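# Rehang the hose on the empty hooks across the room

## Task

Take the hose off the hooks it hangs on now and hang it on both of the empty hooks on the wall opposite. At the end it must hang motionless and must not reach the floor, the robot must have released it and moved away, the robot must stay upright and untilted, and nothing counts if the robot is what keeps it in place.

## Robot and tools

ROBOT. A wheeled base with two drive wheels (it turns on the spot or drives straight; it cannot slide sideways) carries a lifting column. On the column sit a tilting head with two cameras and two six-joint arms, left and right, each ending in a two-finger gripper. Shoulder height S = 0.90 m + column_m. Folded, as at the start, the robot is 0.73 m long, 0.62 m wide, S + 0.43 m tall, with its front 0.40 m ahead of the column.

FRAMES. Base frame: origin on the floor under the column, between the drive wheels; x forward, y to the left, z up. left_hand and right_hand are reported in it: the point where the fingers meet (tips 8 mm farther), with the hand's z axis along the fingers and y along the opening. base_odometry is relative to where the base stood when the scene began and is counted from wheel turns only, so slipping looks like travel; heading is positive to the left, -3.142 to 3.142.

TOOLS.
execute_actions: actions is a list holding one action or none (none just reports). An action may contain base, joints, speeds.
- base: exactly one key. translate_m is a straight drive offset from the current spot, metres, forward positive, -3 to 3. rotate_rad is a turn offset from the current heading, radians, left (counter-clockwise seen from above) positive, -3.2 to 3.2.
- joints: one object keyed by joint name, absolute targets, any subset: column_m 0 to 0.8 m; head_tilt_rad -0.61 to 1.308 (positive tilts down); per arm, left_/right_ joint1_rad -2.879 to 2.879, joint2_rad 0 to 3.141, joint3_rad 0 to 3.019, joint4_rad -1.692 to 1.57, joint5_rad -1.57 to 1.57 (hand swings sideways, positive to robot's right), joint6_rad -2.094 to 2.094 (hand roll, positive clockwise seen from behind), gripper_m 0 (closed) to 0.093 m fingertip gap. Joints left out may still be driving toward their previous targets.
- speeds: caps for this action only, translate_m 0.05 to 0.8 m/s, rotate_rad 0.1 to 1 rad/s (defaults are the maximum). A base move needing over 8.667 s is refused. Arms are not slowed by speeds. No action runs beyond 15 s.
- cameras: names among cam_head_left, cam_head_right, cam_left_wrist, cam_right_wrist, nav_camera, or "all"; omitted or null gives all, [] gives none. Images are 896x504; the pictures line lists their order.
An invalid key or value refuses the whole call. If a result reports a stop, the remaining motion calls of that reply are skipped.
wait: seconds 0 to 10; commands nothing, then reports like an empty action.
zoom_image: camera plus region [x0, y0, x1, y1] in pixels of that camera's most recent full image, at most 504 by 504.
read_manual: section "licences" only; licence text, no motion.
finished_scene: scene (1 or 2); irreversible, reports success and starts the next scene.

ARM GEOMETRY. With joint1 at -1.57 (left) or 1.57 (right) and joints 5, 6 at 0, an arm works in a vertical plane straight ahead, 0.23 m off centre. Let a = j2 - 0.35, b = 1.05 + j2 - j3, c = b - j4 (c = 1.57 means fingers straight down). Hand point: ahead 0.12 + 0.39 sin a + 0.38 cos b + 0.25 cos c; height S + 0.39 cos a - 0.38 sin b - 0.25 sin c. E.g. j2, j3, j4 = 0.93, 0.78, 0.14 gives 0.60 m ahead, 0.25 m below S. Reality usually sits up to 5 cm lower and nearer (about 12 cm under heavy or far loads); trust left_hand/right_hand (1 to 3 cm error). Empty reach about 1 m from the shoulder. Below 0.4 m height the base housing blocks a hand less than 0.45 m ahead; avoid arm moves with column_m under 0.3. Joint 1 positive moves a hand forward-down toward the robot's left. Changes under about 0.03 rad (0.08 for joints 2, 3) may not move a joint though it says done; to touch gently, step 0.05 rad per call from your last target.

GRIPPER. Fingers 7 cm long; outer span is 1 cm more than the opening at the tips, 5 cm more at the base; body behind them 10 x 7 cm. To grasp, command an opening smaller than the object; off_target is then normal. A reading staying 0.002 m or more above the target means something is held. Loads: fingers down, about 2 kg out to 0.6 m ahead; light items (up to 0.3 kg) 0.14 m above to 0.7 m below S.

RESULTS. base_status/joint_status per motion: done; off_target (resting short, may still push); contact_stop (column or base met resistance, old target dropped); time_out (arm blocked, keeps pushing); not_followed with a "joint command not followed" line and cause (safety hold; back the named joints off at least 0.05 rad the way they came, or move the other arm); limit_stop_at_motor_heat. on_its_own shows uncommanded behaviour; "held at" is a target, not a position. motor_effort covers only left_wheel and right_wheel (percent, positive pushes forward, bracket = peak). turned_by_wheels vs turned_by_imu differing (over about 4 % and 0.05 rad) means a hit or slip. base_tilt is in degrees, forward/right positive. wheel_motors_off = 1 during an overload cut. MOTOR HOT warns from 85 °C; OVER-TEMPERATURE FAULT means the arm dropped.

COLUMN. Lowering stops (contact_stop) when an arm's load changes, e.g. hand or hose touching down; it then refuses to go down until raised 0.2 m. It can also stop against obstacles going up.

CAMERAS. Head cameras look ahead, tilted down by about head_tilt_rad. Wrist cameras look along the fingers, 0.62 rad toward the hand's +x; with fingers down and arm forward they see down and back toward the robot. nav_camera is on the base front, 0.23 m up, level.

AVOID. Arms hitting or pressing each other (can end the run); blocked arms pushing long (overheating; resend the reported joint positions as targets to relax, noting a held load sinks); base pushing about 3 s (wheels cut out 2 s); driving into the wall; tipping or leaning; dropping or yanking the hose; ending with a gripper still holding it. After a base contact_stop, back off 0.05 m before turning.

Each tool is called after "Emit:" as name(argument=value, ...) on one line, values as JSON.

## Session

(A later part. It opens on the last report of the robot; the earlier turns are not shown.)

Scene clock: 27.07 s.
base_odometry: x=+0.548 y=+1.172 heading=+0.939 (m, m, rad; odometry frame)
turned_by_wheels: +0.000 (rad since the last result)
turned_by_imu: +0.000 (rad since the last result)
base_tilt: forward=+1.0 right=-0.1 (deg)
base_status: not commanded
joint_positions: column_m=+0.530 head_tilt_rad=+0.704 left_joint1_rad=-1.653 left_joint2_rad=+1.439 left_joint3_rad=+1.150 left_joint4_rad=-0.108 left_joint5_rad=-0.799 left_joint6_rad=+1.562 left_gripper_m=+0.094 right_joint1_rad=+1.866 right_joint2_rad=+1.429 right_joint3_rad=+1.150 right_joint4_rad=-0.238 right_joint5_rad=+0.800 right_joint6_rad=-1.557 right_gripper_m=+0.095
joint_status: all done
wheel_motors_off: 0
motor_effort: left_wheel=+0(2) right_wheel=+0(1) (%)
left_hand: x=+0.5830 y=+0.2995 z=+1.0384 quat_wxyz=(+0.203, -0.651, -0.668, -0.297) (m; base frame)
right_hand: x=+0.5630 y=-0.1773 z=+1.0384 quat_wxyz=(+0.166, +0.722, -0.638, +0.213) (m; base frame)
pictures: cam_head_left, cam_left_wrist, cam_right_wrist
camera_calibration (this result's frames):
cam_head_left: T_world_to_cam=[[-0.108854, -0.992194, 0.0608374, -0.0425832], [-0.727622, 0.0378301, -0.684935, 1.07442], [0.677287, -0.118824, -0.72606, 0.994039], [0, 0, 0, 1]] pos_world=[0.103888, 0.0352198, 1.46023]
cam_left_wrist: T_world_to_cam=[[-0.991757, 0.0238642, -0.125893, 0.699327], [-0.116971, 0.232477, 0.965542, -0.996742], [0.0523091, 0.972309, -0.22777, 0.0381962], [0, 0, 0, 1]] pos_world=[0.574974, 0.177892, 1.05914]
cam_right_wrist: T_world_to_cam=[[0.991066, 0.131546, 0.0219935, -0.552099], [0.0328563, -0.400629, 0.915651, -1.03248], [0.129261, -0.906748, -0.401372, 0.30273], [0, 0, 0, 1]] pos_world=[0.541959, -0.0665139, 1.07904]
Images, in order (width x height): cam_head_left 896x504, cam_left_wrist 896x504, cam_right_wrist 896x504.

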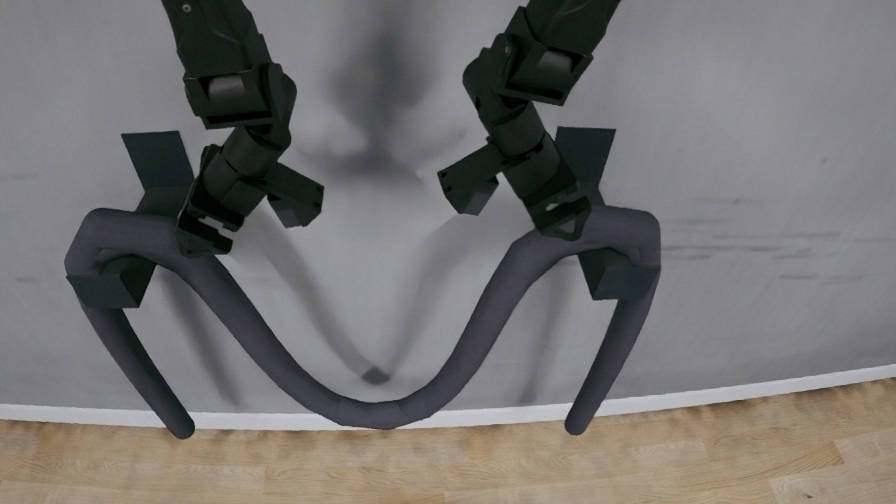

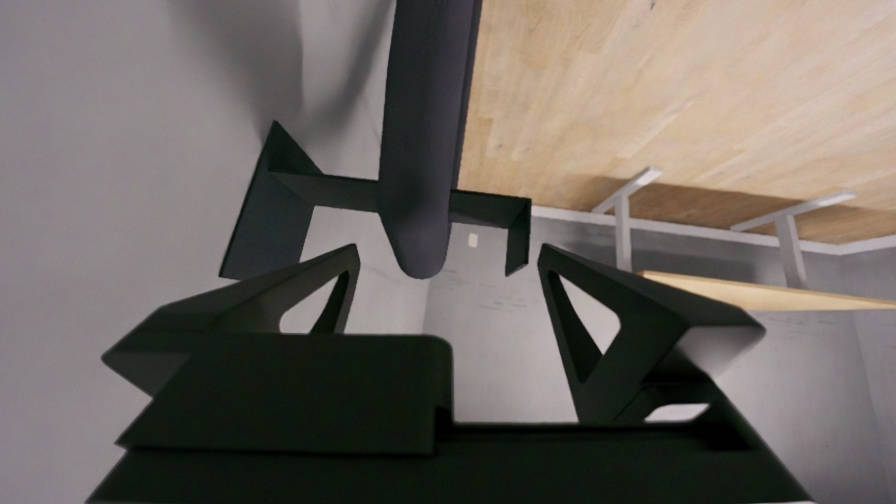

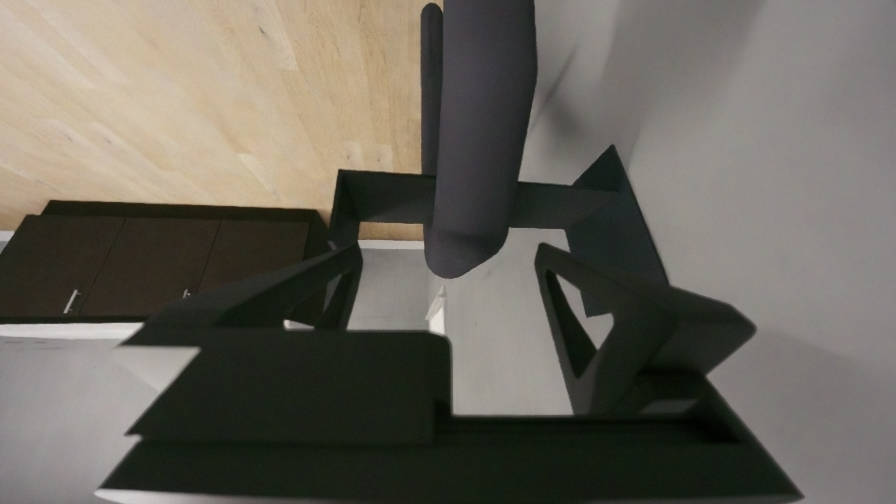

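Emit:
execute_actions(actions=[{"joints":{"column_m":0.49,"left_joint1_rad":-1.70}}], cameras=["cam_head_left","cam_left_wrist","cam_right_wrist"])

Scene clock: 29.40 s.
base_odometry: x=+0.548 y=+1.172 heading=+0.939 (m, m, rad; odometry frame)
turned_by_wheels: +0.000 (rad since the last result)
turned_by_imu: +0.000 (rad since the last result)
base_tilt: forward=+1.0 right=-0.1 (deg)
base_status: not commanded
joint_positions: column_m=+0.490 head_tilt_rad=+0.704 left_joint1_rad=-1.705 left_joint2_rad=+1.439 left_joint3_rad=+1.150 left_joint4_rad=-0.108 left_joint5_rad=-0.799 left_joint6_rad=+1.562 left_gripper_m=+0.094 right_joint1_rad=+1.866 right_joint2_rad=+1.429 right_joint3_rad=+1.150 right_joint4_rad=-0.238 right_joint5_rad=+0.800 right_joint6_rad=-1.557 right_gripper_m=+0.095
joint_status: all done
wheel_motors_off: 0
motor_effort: left_wheel=+2(0) right_wheel=+1(1) (%)
left_hand: x=+0.5845 y=+0.2684 z=+0.9957 quat_wxyz=(+0.184, -0.664, -0.666, -0.285) (m; base frame)
right_hand: x=+0.5630 y=-0.1773 z=+0.9984 quat_wxyz=(+0.166, +0.722, -0.638, +0.213) (m; base frame)
pictures: cam_head_left, cam_left_wrist, cam_right_wrist
camera_calibration (this result's frames):
cam_head_left: T_world_to_cam=[[-0.108854, -0.992194, 0.0608373, -0.0401492], [-0.727622, 0.0378301, -0.684935, 1.04702], [0.677287, -0.118824, -0.72606, 0.964991], [0, 0, 0, 1]] pos_world=[0.103888, 0.0352198, 1.42022]
cam_left_wrist: T_world_to_cam=[[-0.990869, 0.0440401, -0.12743, 0.69182], [-0.110288, 0.278896, 0.953967, -0.952976], [0.0775525, 0.959311, -0.271492, 0.090862], [0, 0, 0, 1]] pos_world=[0.573354, 0.148148, 1.02193]
cam_right_wrist: T_world_to_cam=[[0.991066, 0.131546, 0.0219935, -0.551219], [0.0328563, -0.400629, 0.915651, -0.995843], [0.129261, -0.906748, -0.401372, 0.286672], [0, 0, 0, 1]] pos_world=[0.541959, -0.0665139, 1.03903]
Images, in order (width x height): cam_head_left 896x504, cam_left_wrist 896x504, cam_right_wrist 896x504.

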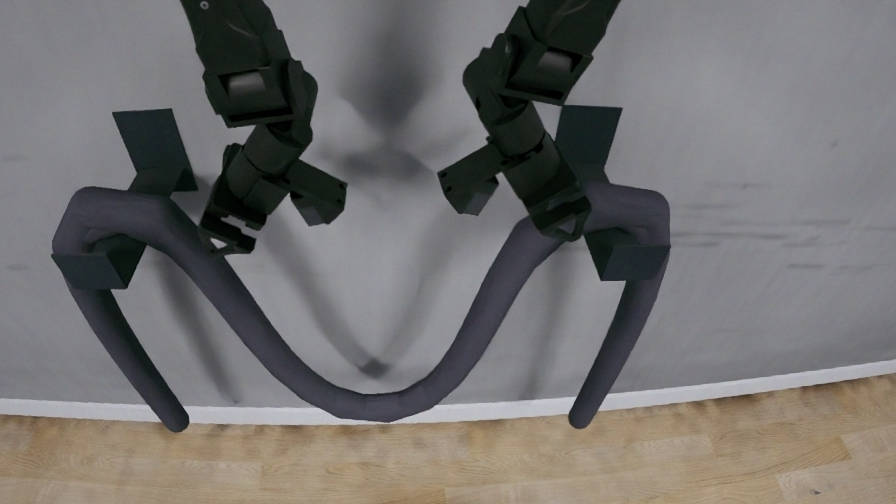

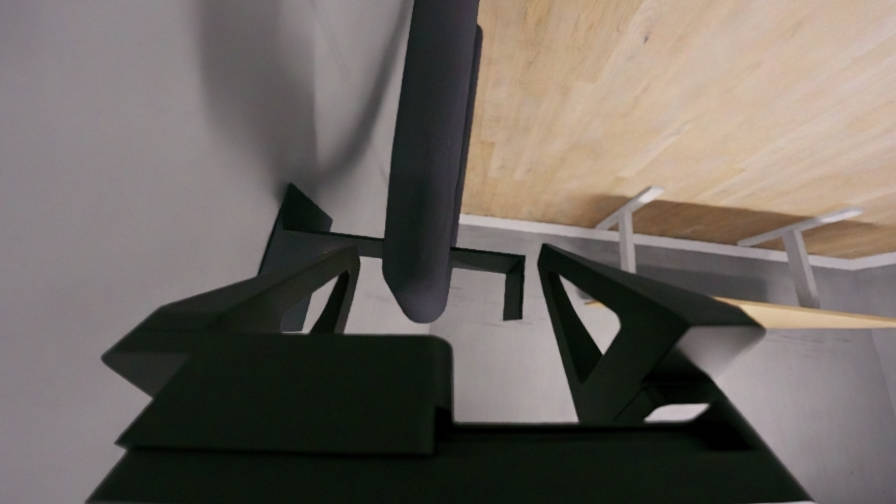

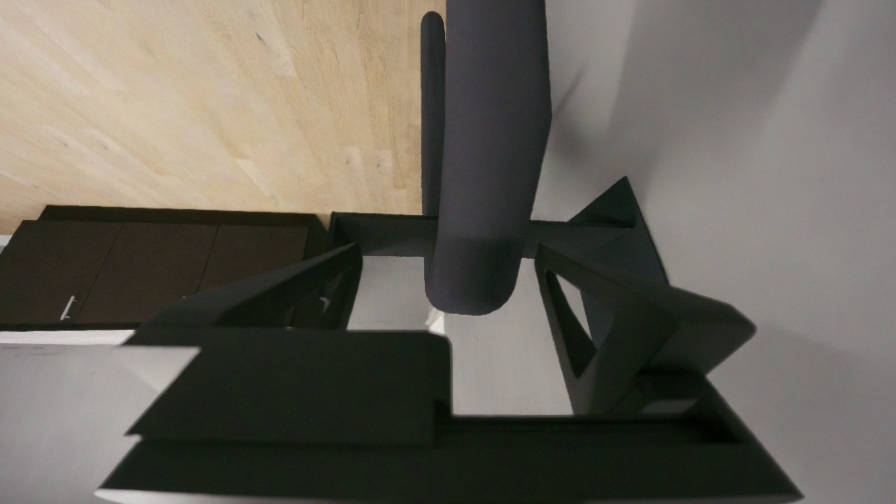

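Emit:
execute_actions(actions=[{"joints":{"column_m":0.46,"left_joint4_rad":-0.04,"right_joint4_rad":-0.16,"left_joint5_rad":-0.9}}], cameras=["cam_head_left","cam_left_wrist","cam_right_wrist"])

Scene clock: 31.07 s.
base_odometry: x=+0.548 y=+1.172 heading=+0.939 (m, m, rad; odometry frame)
turned_by_wheels: +0.000 (rad since the last result)
turned_by_imu: +0.000 (rad since the last result)
base_tilt: forward=+0.9 right=-0.1 (deg)
base_status: not commanded
joint_positions: column_m=+0.460 head_tilt_rad=+0.704 left_joint1_rad=-1.705 left_joint2_rad=+1.439 left_joint3_rad=+1.150 left_joint4_rad=-0.049 left_joint5_rad=-0.896 left_joint6_rad=+1.562 left_gripper_m=+0.094 right_joint1_rad=+1.866 right_joint2_rad=+1.429 right_joint3_rad=+1.150 right_joint4_rad=-0.168 right_joint5_rad=+0.800 right_joint6_rad=-1.557 right_gripper_m=+0.095
joint_status: all done
wheel_motors_off: 0
motor_effort: left_wheel=+1(1) right_wheel=+0(0) (%)
left_hand: x=+0.5943 y=+0.2804 z=+0.9785 quat_wxyz=(+0.196, -0.638, -0.665, -0.334) (m; base frame)
right_hand: x=+0.5763 y=-0.1754 z=+0.9692 quat_wxyz=(+0.143, +0.710, -0.650, +0.232) (m; base frame)
pictures: cam_head_left, cam_left_wrist, cam_right_wrist
camera_calibration (this result's frames):
cam_head_left: T_world_to_cam=[[-0.108854, -0.992194, 0.0608373, -0.0383236], [-0.727622, 0.0378301, -0.684935, 1.02647], [0.677287, -0.118824, -0.72606, 0.943203], [0, 0, 0, 1]] pos_world=[0.103888, 0.0352198, 1.39022]
cam_left_wrist: T_world_to_cam=[[-0.981842, 0.0365051, -0.186153, 0.752993], [-0.176282, 0.186901, 0.966433, -0.886006], [0.0700718, 0.9817, -0.177072, -0.0203438], [0, 0, 0, 1]] pos_world=[0.58456, 0.158079, 0.992835]
cam_right_wrist: T_world_to_cam=[[0.989521, 0.113664, 0.0890418, -0.631231], [-0.034943, -0.409837, 0.911489, -0.927293], [0.140096, -0.905049, -0.40157, 0.269113], [0, 0, 0, 1]] pos_world=[0.554512, -0.0647299, 1.00949]
Images, in order (width x height): cam_head_left 896x504, cam_left_wrist 896x504, cam_right_wrist 896x504.

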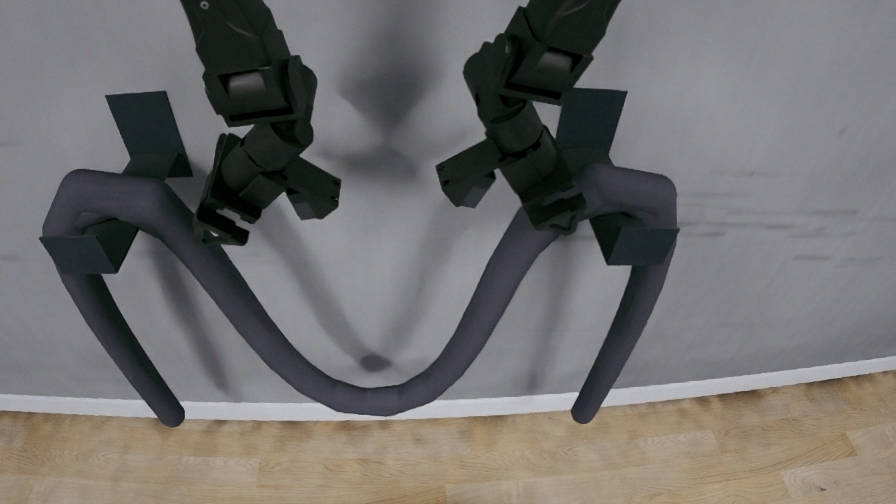

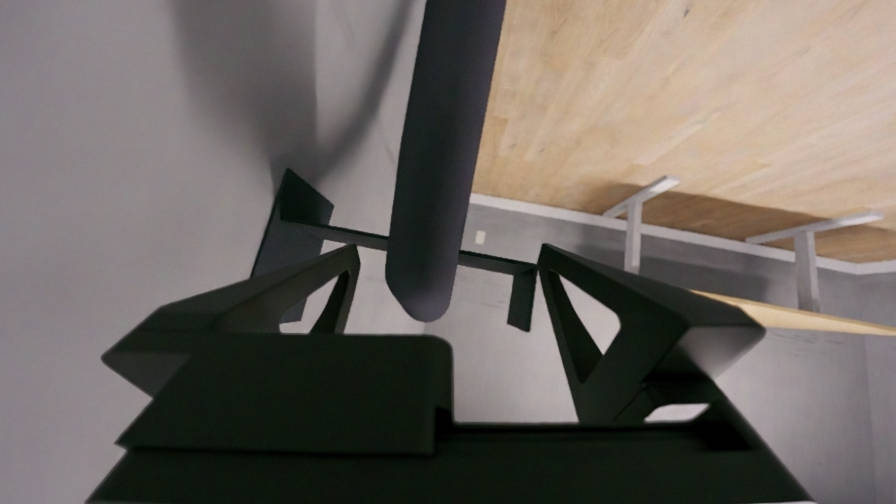

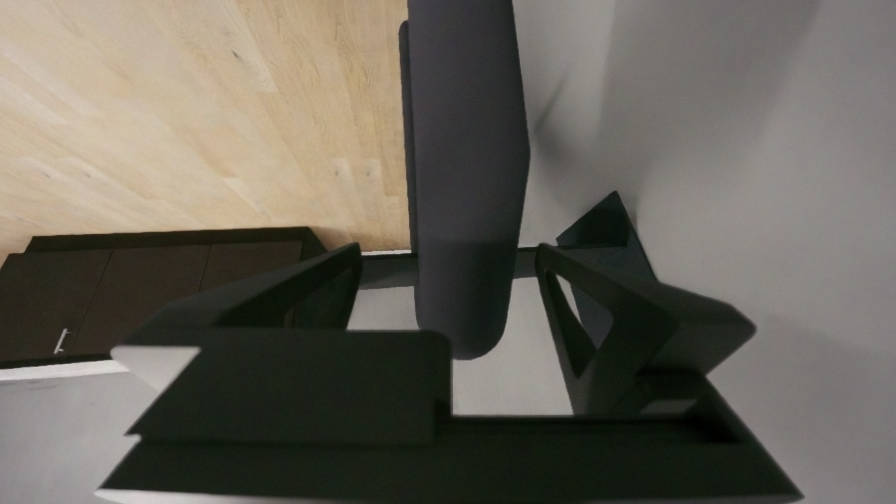

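Emit:
execute_actions(actions=[{"joints":{"right_gripper_m":0.03,"left_joint1_rad":-1.62}}], cameras=["cam_head_left","cam_left_wrist","cam_right_wrist"])

Scene clock: 32.70 s.
base_odometry: x=+0.548 y=+1.172 heading=+0.939 (m, m, rad; odometry frame)
turned_by_wheels: +0.000 (rad since the last result)
turned_by_imu: +0.000 (rad since the last result)
base_tilt: forward=+0.9 right=-0.1 (deg)
base_status: not commanded
joint_positions: column_m=+0.460 head_tilt_rad=+0.704 left_joint1_rad=-1.613 left_joint2_rad=+1.439 left_joint3_rad=+1.150 left_joint4_rad=-0.049 left_joint5_rad=-0.898 left_joint6_rad=+1.562 left_gripper_m=+0.094 right_joint1_rad=+1.879 right_joint2_rad=+1.428 right_joint3_rad=+1.156 right_joint4_rad=-0.159 right_joint5_rad=+0.795 right_joint6_rad=-1.559 right_gripper_m=+0.030
joint_status: all done
wheel_motors_off: 0
motor_effort: left_wheel=+4(3) right_wheel=-2(3) (%)
left_hand: x=+0.5905 y=+0.3343 z=+0.9852 quat_wxyz=(+0.230, -0.614, -0.666, -0.356) (m; base frame)
right_hand: x=+0.5815 y=-0.1667 z=+0.9708 quat_wxyz=(+0.131, +0.710, -0.652, +0.231) (m; base frame)
pictures: cam_head_left, cam_left_wrist, cam_right_wrist
camera_calibration (this result's frames):
cam_head_left: T_world_to_cam=[[-0.108854, -0.992194, 0.0608373, -0.0383236], [-0.727622, 0.0378301, -0.684935, 1.02647], [0.677287, -0.118824, -0.72606, 0.943203], [0, 0, 0, 1]] pos_world=[0.103888, 0.0352198, 1.39022]
cam_left_wrist: T_world_to_cam=[[-0.982819, 0.00620729, -0.18447, 0.757592], [-0.182938, 0.100022, 0.978023, -0.881683], [0.024522, 0.994966, -0.0971684, -0.127996], [0, 0, 0, 1]] pos_world=[0.586421, 0.210837, 0.989622]
cam_right_wrist: T_world_to_cam=[[0.987647, 0.116234, 0.105083, -0.651592], [-0.0460144, -0.425914, 0.903593, -0.913589], [0.149785, -0.897266, -0.415304, 0.285961], [0, 0, 0, 1]] pos_world=[0.558672, -0.0567894, 1.01274]
Images, in order (width x height): cam_head_left 896x504, cam_left_wrist 896x504, cam_right_wrist 896x504.

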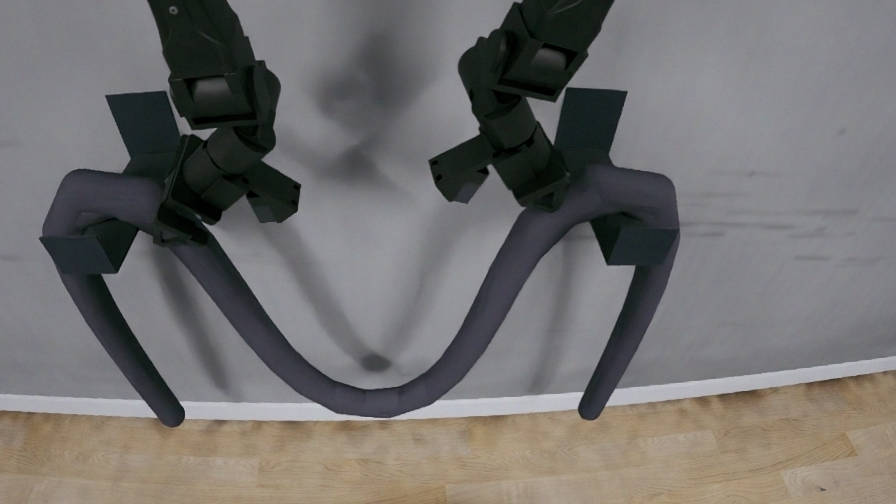

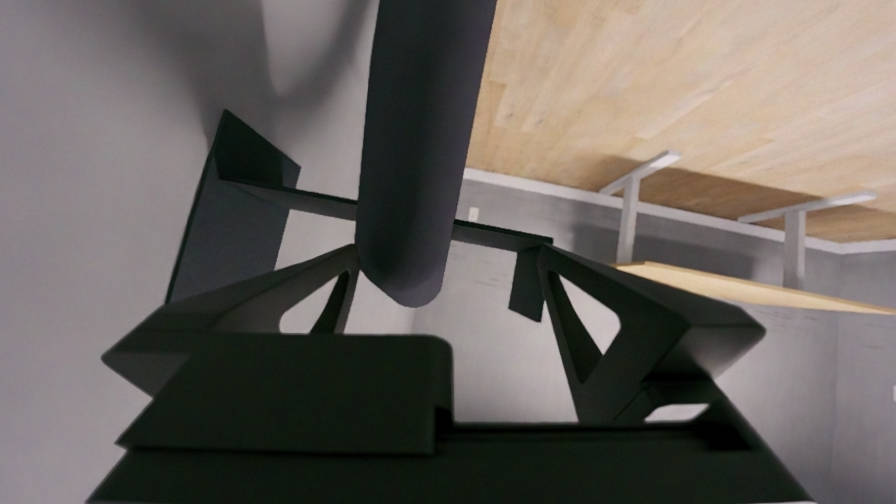

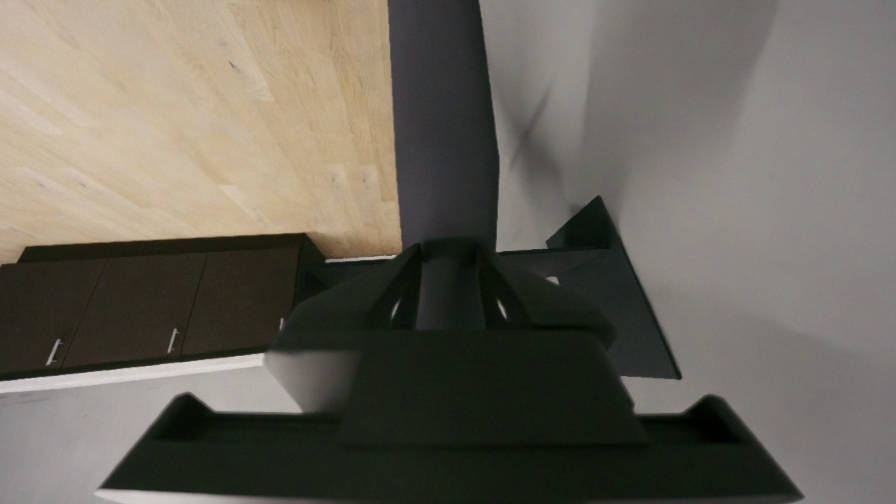

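Emit:
execute_actions(actions=[{"joints":{"right_gripper_m":0.093,"left_joint4_rad":0.05}}], cameras=[])

Emit:
execute_actions(actions=[{"joints":{"column_m":0.43,"right_joint1_rad":1.80,"right_joint4_rad":-0.12}}], cameras=["cam_head_left","cam_left_wrist","cam_right_wrist"])

Scene clock: 34.00 s.
base_odometry: x=+0.548 y=+1.172 heading=+0.939 (m, m, rad; odometry frame)
turned_by_wheels: +0.000 (rad since the last result)
turned_by_imu: +0.000 (rad since the last result)
base_tilt: forward=+0.9 right=-0.2 (deg)
base_status: not commanded
joint_positions: column_m=+0.460 head_tilt_rad=+0.704 left_joint1_rad=-1.613 left_joint2_rad=+1.439 left_joint3_rad=+1.150 left_joint4_rad=+0.040 left_joint5_rad=-0.898 left_joint6_rad=+1.562 left_gripper_m=+0.094 right_joint1_rad=+1.873 right_joint2_rad=+1.428 right_joint3_rad=+1.156 right_joint4_rad=-0.159 right_joint5_rad=+0.798 right_joint6_rad=-1.559 right_gripper_m=+0.093
joint_status: all done
wheel_motors_off: 0
motor_effort: left_wheel=+2(2) right_wheel=-2(2) (%)
left_hand: x=+0.6062 y=+0.3341 z=+0.9889 quat_wxyz=(+0.200, -0.597, -0.677, -0.382) (m; base frame)
right_hand: x=+0.5817 y=-0.1702 z=+0.9707 quat_wxyz=(+0.134, +0.709, -0.652, +0.233) (m; base frame)
pictures: none
No camera images: the call's "cameras" was empty. Leave "cameras" out to get every camera's image.

Scene clock: 34.97 s.
base_odometry: x=+0.548 y=+1.172 heading=+0.939 (m, m, rad; odometry frame)
turned_by_wheels: +0.000 (rad since the last result)
turned_by_imu: +0.000 (rad since the last result)
base_tilt: forward=+1.0 right=-0.2 (deg)
base_status: not commanded
joint_positions: column_m=+0.430 head_tilt_rad=+0.704 left_joint1_rad=-1.614 left_joint2_rad=+1.439 left_joint3_rad=+1.150 left_joint4_rad=+0.040 left_joint5_rad=-0.898 left_joint6_rad=+1.562 left_gripper_m=+0.094 right_joint1_rad=+1.804 right_joint2_rad=+1.426 right_joint3_rad=+1.156 right_joint4_rad=-0.127 right_joint5_rad=+0.802 right_joint6_rad=-1.560 right_gripper_m=+0.093
joint_status: all done
wheel_motors_off: 0
motor_effort: left_wheel=+0(4) right_wheel=-1(3) (%)
left_hand: x=+0.6062 y=+0.3339 z=+0.9588 quat_wxyz=(+0.200, -0.597, -0.677, -0.382) (m; base frame)
right_hand: x=+0.5899 y=-0.2115 z=+0.9405 quat_wxyz=(+0.149, +0.687, -0.662, +0.262) (m; base frame)
pictures: cam_head_left, cam_left_wrist, cam_right_wrist
camera_calibration (this result's frames):
cam_head_left: T_world_to_cam=[[-0.108854, -0.992194, 0.0608374, -0.0364984], [-0.727622, 0.0378301, -0.684935, 1.00592], [0.677287, -0.118824, -0.72606, 0.921421], [0, 0, 0, 1]] pos_world=[0.103888, 0.0352198, 1.36022]
cam_left_wrist: T_world_to_cam=[[-0.962496, 0.00266486, -0.271283, 0.840323], [-0.269623, 0.101485, 0.957603, -0.781337], [0.030083, 0.994833, -0.0969606, -0.134049], [0, 0, 0, 1]] pos_world=[0.602174, 0.210411, 0.963179]
cam_right_wrist: T_world_to_cam=[[0.988155, 0.079026, 0.131544, -0.684541], [-0.0945467, -0.36166, 0.927504, -0.885177], [0.120871, -0.928955, -0.349904, 0.180786], [0, 0, 0, 1]] pos_world=[0.57089, -0.0980941, 0.97431]
Images, in order (width x height): cam_head_left 896x504, cam_left_wrist 896x504, cam_right_wrist 896x504.

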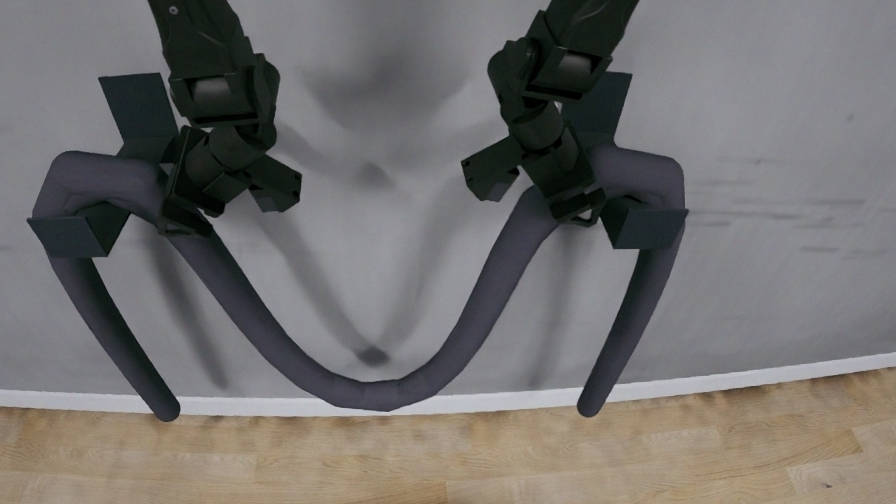

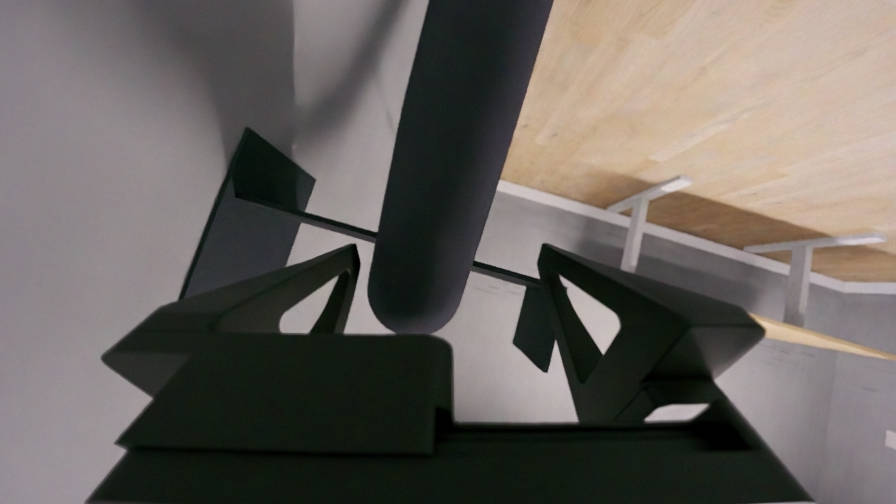

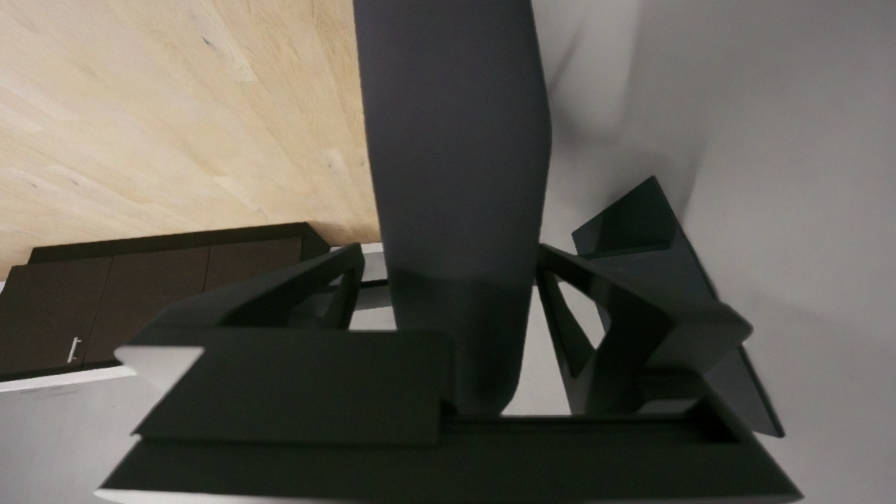

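Try closing both.

Emit:
execute_actions(actions=[{"joints":{"right_gripper_m":0.03,"left_gripper_m":0.03}}], cameras=["cam_head_left","cam_left_wrist","cam_right_wrist"])

Scene clock: 36.27 s.
base_odometry: x=+0.548 y=+1.172 heading=+0.939 (m, m, rad; odometry frame)
turned_by_wheels: +0.000 (rad since the last result)
turned_by_imu: +0.000 (rad since the last result)
base_tilt: forward=+0.9 right=-0.1 (deg)
base_status: not commanded
joint_positions: column_m=+0.430 head_tilt_rad=+0.704 left_joint1_rad=-1.625 left_joint2_rad=+1.435 left_joint3_rad=+1.153 left_joint4_rad=+0.047 left_joint5_rad=-0.898 left_joint6_rad=+1.563 left_gripper_m=+0.030 right_joint1_rad=+1.804 right_joint2_rad=+1.426 right_joint3_rad=+1.157 right_joint4_rad=-0.122 right_joint5_rad=+0.802 right_joint6_rad=-1.563 right_gripper_m=+0.058
joint_status: right_gripper_m off_target (ended at +0.058, target +0.030); the others done
wheel_motors_off: 0
motor_effort: left_wheel=+0(1) right_wheel=+0(0) (%)
left_hand: x=+0.6112 y=+0.3271 z=+0.9604 quat_wxyz=(+0.191, -0.598, -0.678, -0.383) (m; base frame)
right_hand: x=+0.5912 y=-0.2114 z=+0.9407 quat_wxyz=(+0.148, +0.687, -0.661, +0.263) (m; base frame)
pictures: cam_head_left, cam_left_wrist, cam_right_wrist
camera_calibration (this result's frames):
cam_head_left: T_world_to_cam=[[-0.108854, -0.992194, 0.0608373, -0.0364984], [-0.727622, 0.0378301, -0.684935, 1.00592], [0.677287, -0.118824, -0.72606, 0.921421], [0, 0, 0, 1]] pos_world=[0.103888, 0.0352198, 1.36022]
cam_left_wrist: T_world_to_cam=[[-0.958876, 0.00575123, -0.283767, 0.854285], [-0.281343, 0.112679, 0.952969, -0.772892], [0.0374553, 0.993615, -0.106427, -0.122381], [0, 0, 0, 1]] pos_world=[0.60629, 0.203775, 0.965935]
cam_right_wrist: T_world_to_cam=[[0.987576, 0.08074, 0.134813, -0.688234], [-0.0969814, -0.361876, 0.927168, -0.883506], [0.123645, -0.928723, -0.34955, 0.178882], [0, 0, 0, 1]] pos_world=[0.571882, -0.0980196, 0.97447]
Images, in order (width x height): cam_head_left 896x504, cam_left_wrist 896x504, cam_right_wrist 896x504.

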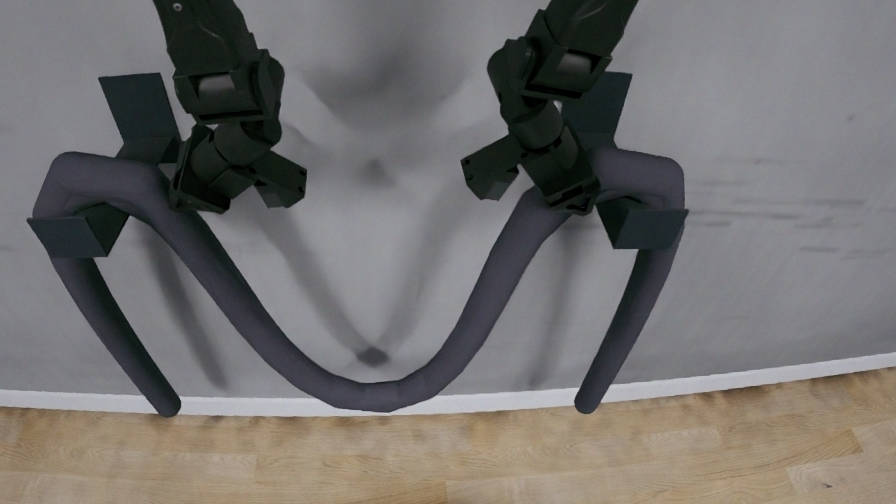

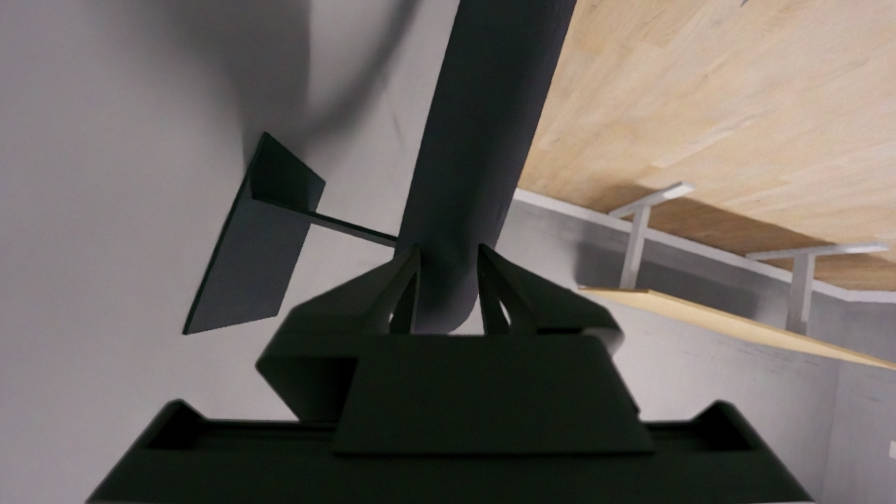

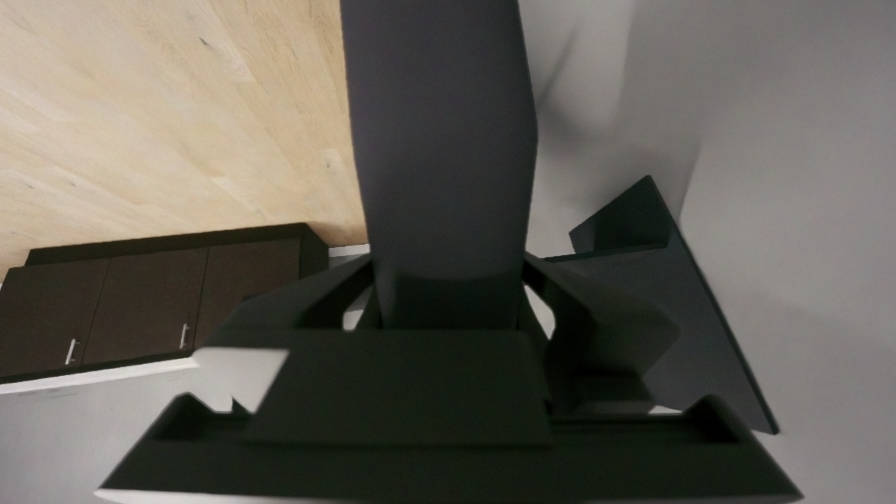

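Right ok. Left: reopen, move outward and reduce rearward yaw.

Emit:
execute_actions(actions=[{"joints":{"left_gripper_m":0.093}}], cameras=[])

Emit:
execute_actions(actions=[{"joints":{"left_joint1_rad":-1.53,"left_joint4_rad":0.07}}], cameras=["cam_head_left","cam_left_wrist"])

Scene clock: 37.43 s.
base_odometry: x=+0.548 y=+1.172 heading=+0.939 (m, m, rad; odometry frame)
turned_by_wheels: +0.000 (rad since the last result)
turned_by_imu: +0.000 (rad since the last result)
base_tilt: forward=+0.9 right=-0.1 (deg)
base_status: not commanded
joint_positions: column_m=+0.430 head_tilt_rad=+0.704 left_joint1_rad=-1.625 left_joint2_rad=+1.435 left_joint3_rad=+1.153 left_joint4_rad=+0.047 left_joint5_rad=-0.898 left_joint6_rad=+1.563 left_gripper_m=+0.093 right_joint1_rad=+1.804 right_joint2_rad=+1.426 right_joint3_rad=+1.157 right_joint4_rad=-0.122 right_joint5_rad=+0.802 right_joint6_rad=-1.563 right_gripper_m=+0.058
joint_status: all done
wheel_motors_off: 0
motor_effort: left_wheel=+1(1) right_wheel=-1(1) (%)
left_hand: x=+0.6112 y=+0.3271 z=+0.9604 quat_wxyz=(+0.191, -0.598, -0.678, -0.383) (m; base frame)
right_hand: x=+0.5912 y=-0.2114 z=+0.9407 quat_wxyz=(+0.148, +0.687, -0.661, +0.263) (m; base frame)
pictures: none
No camera images: the call's "cameras" was empty. Leave "cameras" out to get every camera's image.

Scene clock: 38.20 s.
base_odometry: x=+0.548 y=+1.172 heading=+0.939 (m, m, rad; odometry frame)
turned_by_wheels: +0.000 (rad since the last result)
turned_by_imu: +0.000 (rad since the last result)
base_tilt: forward=+0.9 right=-0.1 (deg)
base_status: not commanded
joint_positions: column_m=+0.430 head_tilt_rad=+0.704 left_joint1_rad=-1.520 left_joint2_rad=+1.435 left_joint3_rad=+1.153 left_joint4_rad=+0.062 left_joint5_rad=-0.898 left_joint6_rad=+1.564 left_gripper_m=+0.093 right_joint1_rad=+1.804 right_joint2_rad=+1.426 right_joint3_rad=+1.157 right_joint4_rad=-0.122 right_joint5_rad=+0.802 right_joint6_rad=-1.563 right_gripper_m=+0.058
joint_status: all done
wheel_motors_off: 0
motor_effort: left_wheel=+0(1) right_wheel=-1(1) (%)
left_hand: x=+0.6068 y=+0.3881 z=+0.9732 quat_wxyz=(+0.223, -0.568, -0.677, -0.413) (m; base frame)
right_hand: x=+0.5912 y=-0.2114 z=+0.9407 quat_wxyz=(+0.148, +0.687, -0.661, +0.263) (m; base frame)
pictures: cam_head_left, cam_left_wrist
camera_calibration (this result's frames):
cam_head_left: T_world_to_cam=[[-0.108854, -0.992194, 0.0608373, -0.0364984], [-0.727622, 0.0378301, -0.684935, 1.00592], [0.677287, -0.118824, -0.72606, 0.921421], [0, 0, 0, 1]] pos_world=[0.103888, 0.0352198, 1.36022]
cam_left_wrist: T_world_to_cam=[[-0.954312, -0.0177965, -0.298281, 0.873872], [-0.298494, 0.0107434, 0.954351, -0.744614], [-0.0137796, 0.999784, -0.0155647, -0.241197], [0, 0, 0, 1]] pos_world=[0.60836, 0.264696, 0.967528]
Images, in order (width x height): cam_head_left 896x504, cam_left_wrist 896x504.

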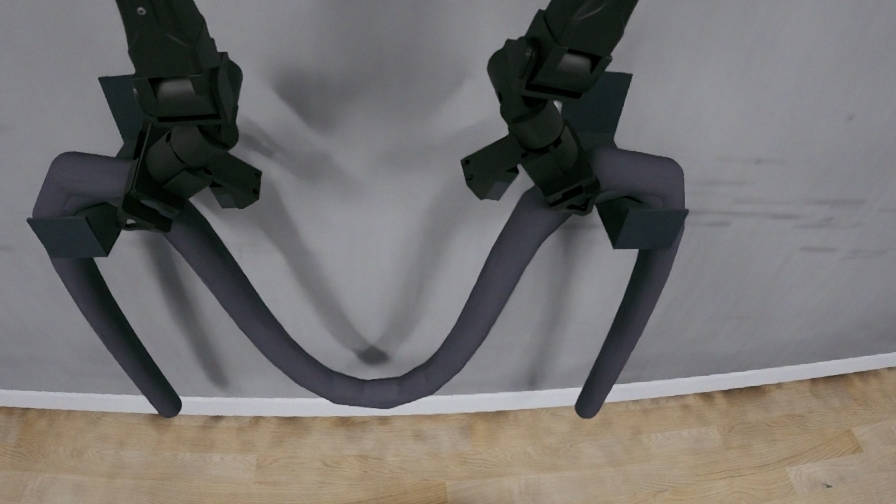

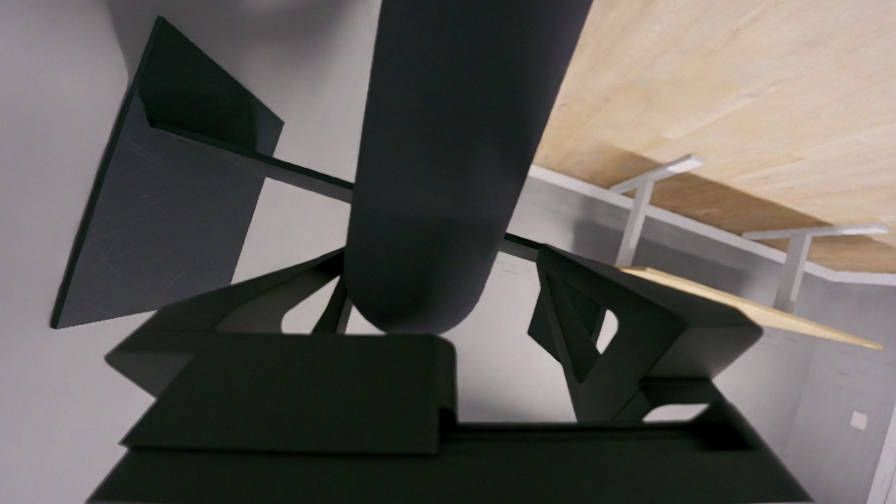

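Emit:
execute_actions(actions=[{"joints":{"left_joint5_rad":-0.76,"left_joint4_rad":0.12}}], cameras=["cam_left_wrist"])

Emit:
execute_actions(actions=[{"joints":{"left_gripper_m":0.03}}], cameras=["cam_head_left","cam_left_wrist"])

Scene clock: 39.73 s.
base_odometry: x=+0.548 y=+1.172 heading=+0.939 (m, m, rad; odometry frame)
turned_by_wheels: +0.000 (rad since the last result)
turned_by_imu: +0.000 (rad since the last result)
base_tilt: forward=+0.9 right=-0.1 (deg)
base_status: not commanded
joint_positions: column_m=+0.430 head_tilt_rad=+0.704 left_joint1_rad=-1.522 left_joint2_rad=+1.435 left_joint3_rad=+1.153 left_joint4_rad=+0.110 left_joint5_rad=-0.764 left_joint6_rad=+1.564 left_gripper_m=+0.093 right_joint1_rad=+1.804 right_joint2_rad=+1.426 right_joint3_rad=+1.157 right_joint4_rad=-0.122 right_joint5_rad=+0.802 right_joint6_rad=-1.563 right_gripper_m=+0.058
joint_status: all done
wheel_motors_off: 0
motor_effort: left_wheel=-1(2) right_wheel=-1(0) (%)
left_hand: x=+0.6213 y=+0.3724 z=+0.9592 quat_wxyz=(+0.161, -0.586, -0.693, -0.387) (m; base frame)
right_hand: x=+0.5912 y=-0.2114 z=+0.9407 quat_wxyz=(+0.148, +0.687, -0.661, +0.263) (m; base frame)
pictures: cam_left_wrist
camera_calibration (this result's frames):
cam_left_wrist: T_world_to_cam=[[-0.93952, -0.0148774, -0.342171, 0.915027], [-0.3406, 0.14553, 0.928877, -0.726277], [0.0359769, 0.989242, -0.141796, -0.13144], [0, 0, 0, 1]] pos_world=[0.617045, 0.249334, 0.96908]
Images, in order (width x height): cam_left_wrist 896x504.

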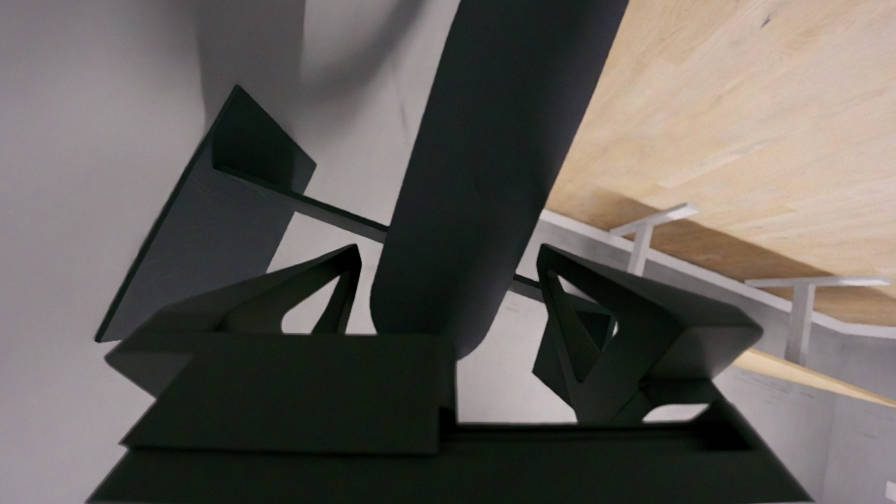

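Scene clock: 40.37 s.
base_odometry: x=+0.548 y=+1.172 heading=+0.939 (m, m, rad; odometry frame)
turned_by_wheels: +0.000 (rad since the last result)
turned_by_imu: +0.000 (rad since the last result)
base_tilt: forward=+0.9 right=-0.1 (deg)
base_status: not commanded
joint_positions: column_m=+0.430 head_tilt_rad=+0.704 left_joint1_rad=-1.521 left_joint2_rad=+1.431 left_joint3_rad=+1.153 left_joint4_rad=+0.113 left_joint5_rad=-0.769 left_joint6_rad=+1.571 left_gripper_m=+0.063 right_joint1_rad=+1.804 right_joint2_rad=+1.426 right_joint3_rad=+1.157 right_joint4_rad=-0.122 right_joint5_rad=+0.802 right_joint6_rad=-1.563 right_gripper_m=+0.058
joint_status: left_gripper_m off_target (ended at +0.063, target +0.030)
wheel_motors_off: 0
motor_effort: left_wheel=+1(0) right_wheel=-1(1) (%)
left_hand: x=+0.6233 y=+0.3734 z=+0.9622 quat_wxyz=(+0.161, -0.586, -0.691, -0.391) (m; base frame)
right_hand: x=+0.5912 y=-0.2114 z=+0.9407 quat_wxyz=(+0.148, +0.687, -0.661, +0.263) (m; base frame)
pictures: cam_head_left, cam_left_wrist
camera_calibration (this result's frames):
cam_head_left: T_world_to_cam=[[-0.108854, -0.992194, 0.0608373, -0.0364984], [-0.727622, 0.0378301, -0.684935, 1.00592], [0.677287, -0.118824, -0.72606, 0.921421], [0, 0, 0, 1]] pos_world=[0.103888, 0.0352198, 1.36022]
cam_left_wrist: T_world_to_cam=[[-0.93873, -0.00941265, -0.344524, 0.917707], [-0.342389, 0.139839, 0.929093, -0.725529], [0.0394328, 0.990129, -0.134494, -0.141574], [0, 0, 0, 1]] pos_world=[0.618649, 0.250272, 0.971215]
Images, in order (width x height): cam_head_left 896x504, cam_left_wrist 896x504.

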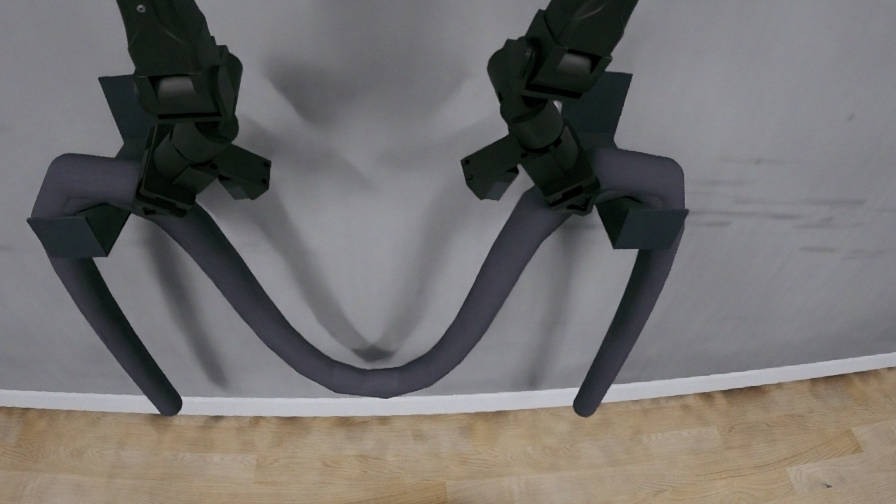

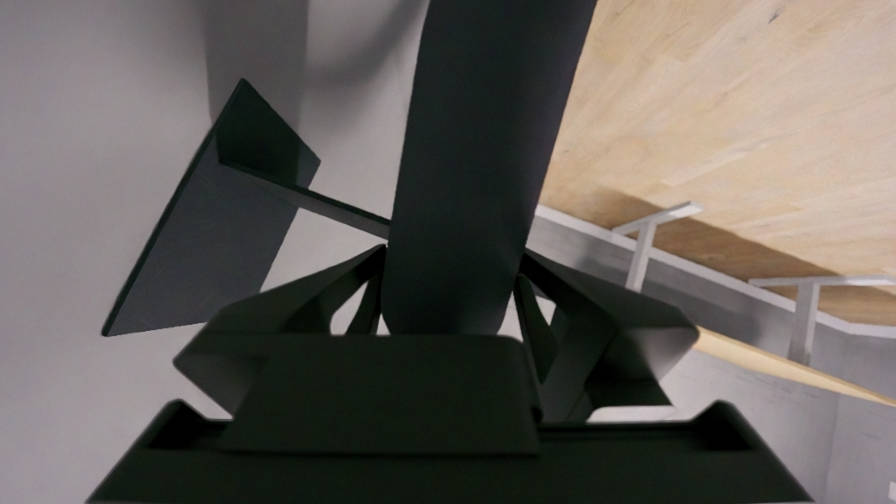

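Both gripped. Lift.

Emit:
execute_actions(actions=[{"joints":{"column_m":0.66}}], cameras=["cam_head_left","nav_camera"])

Scene clock: 44.33 s.
base_odometry: x=+0.548 y=+1.172 heading=+0.939 (m, m, rad; odometry frame)
turned_by_wheels: +0.000 (rad since the last result)
turned_by_imu: +0.001 (rad since the last result)
base_tilt: forward=+0.9 right=-0.1 (deg)
base_status: not commanded
joint_positions: column_m=+0.660 head_tilt_rad=+0.704 left_joint1_rad=-1.523 left_joint2_rad=+1.467 left_joint3_rad=+1.153 left_joint4_rad=+0.113 left_joint5_rad=-0.746 left_joint6_rad=+1.573 left_gripper_m=+0.063 right_joint1_rad=+1.781 right_joint2_rad=+1.448 right_joint3_rad=+1.157 right_joint4_rad=-0.122 right_joint5_rad=+0.787 right_joint6_rad=-1.563 right_gripper_m=+0.058
joint_status: all done
wheel_motors_off: 0
motor_effort: left_wheel=+0(0) right_wheel=-1(1) (%)
left_hand: x=+0.6104 y=+0.3700 z=+1.1711 quat_wxyz=(+0.165, -0.598, -0.690, -0.372) (m; base frame)
right_hand: x=+0.5831 y=-0.2218 z=+1.1594 quat_wxyz=(+0.158, +0.687, -0.660, +0.258) (m; base frame)
pictures: cam_head_left, nav_camera
camera_calibration (this result's frames):
cam_head_left: T_world_to_cam=[[-0.108854, -0.992194, 0.0608376, -0.050481], [-0.727623, 0.0378301, -0.684933, 1.16333], [0.677285, -0.118824, -0.726062, 1.08829], [0, 0, 0, 1]] pos_world=[0.103888, 0.0352198, 1.59004]
Images, in order (width x height): cam_head_left 896x504, nav_camera 896x504.

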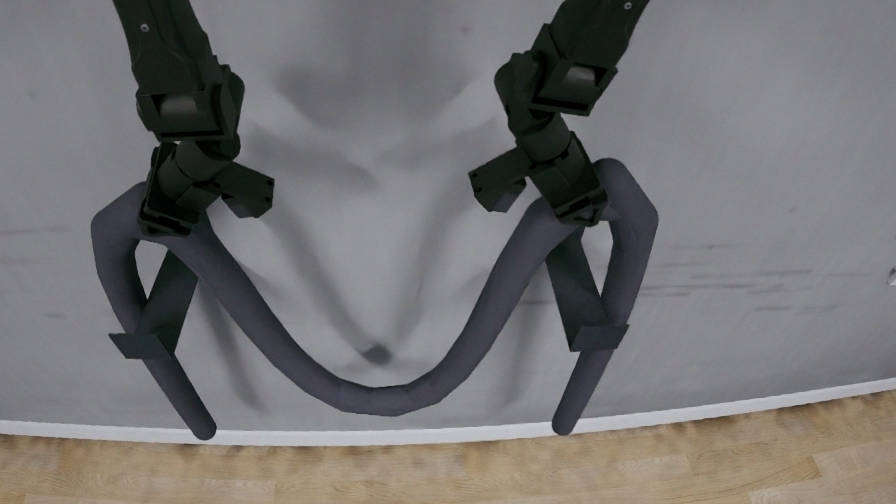

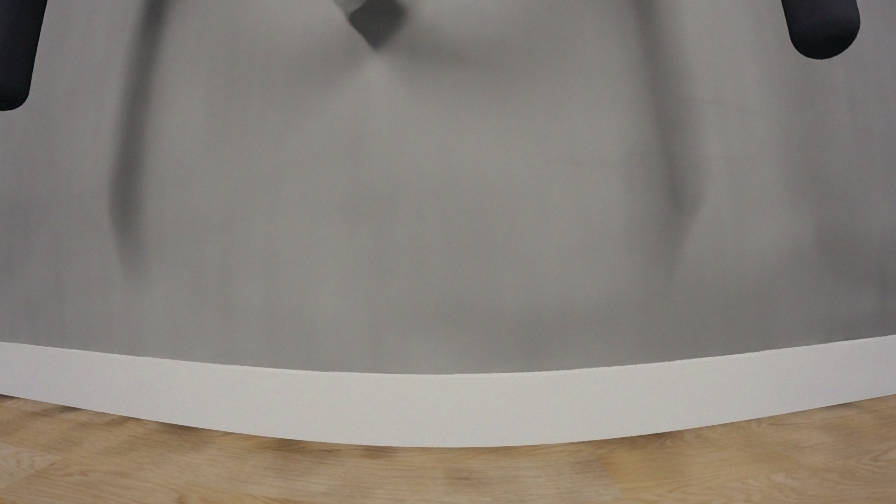

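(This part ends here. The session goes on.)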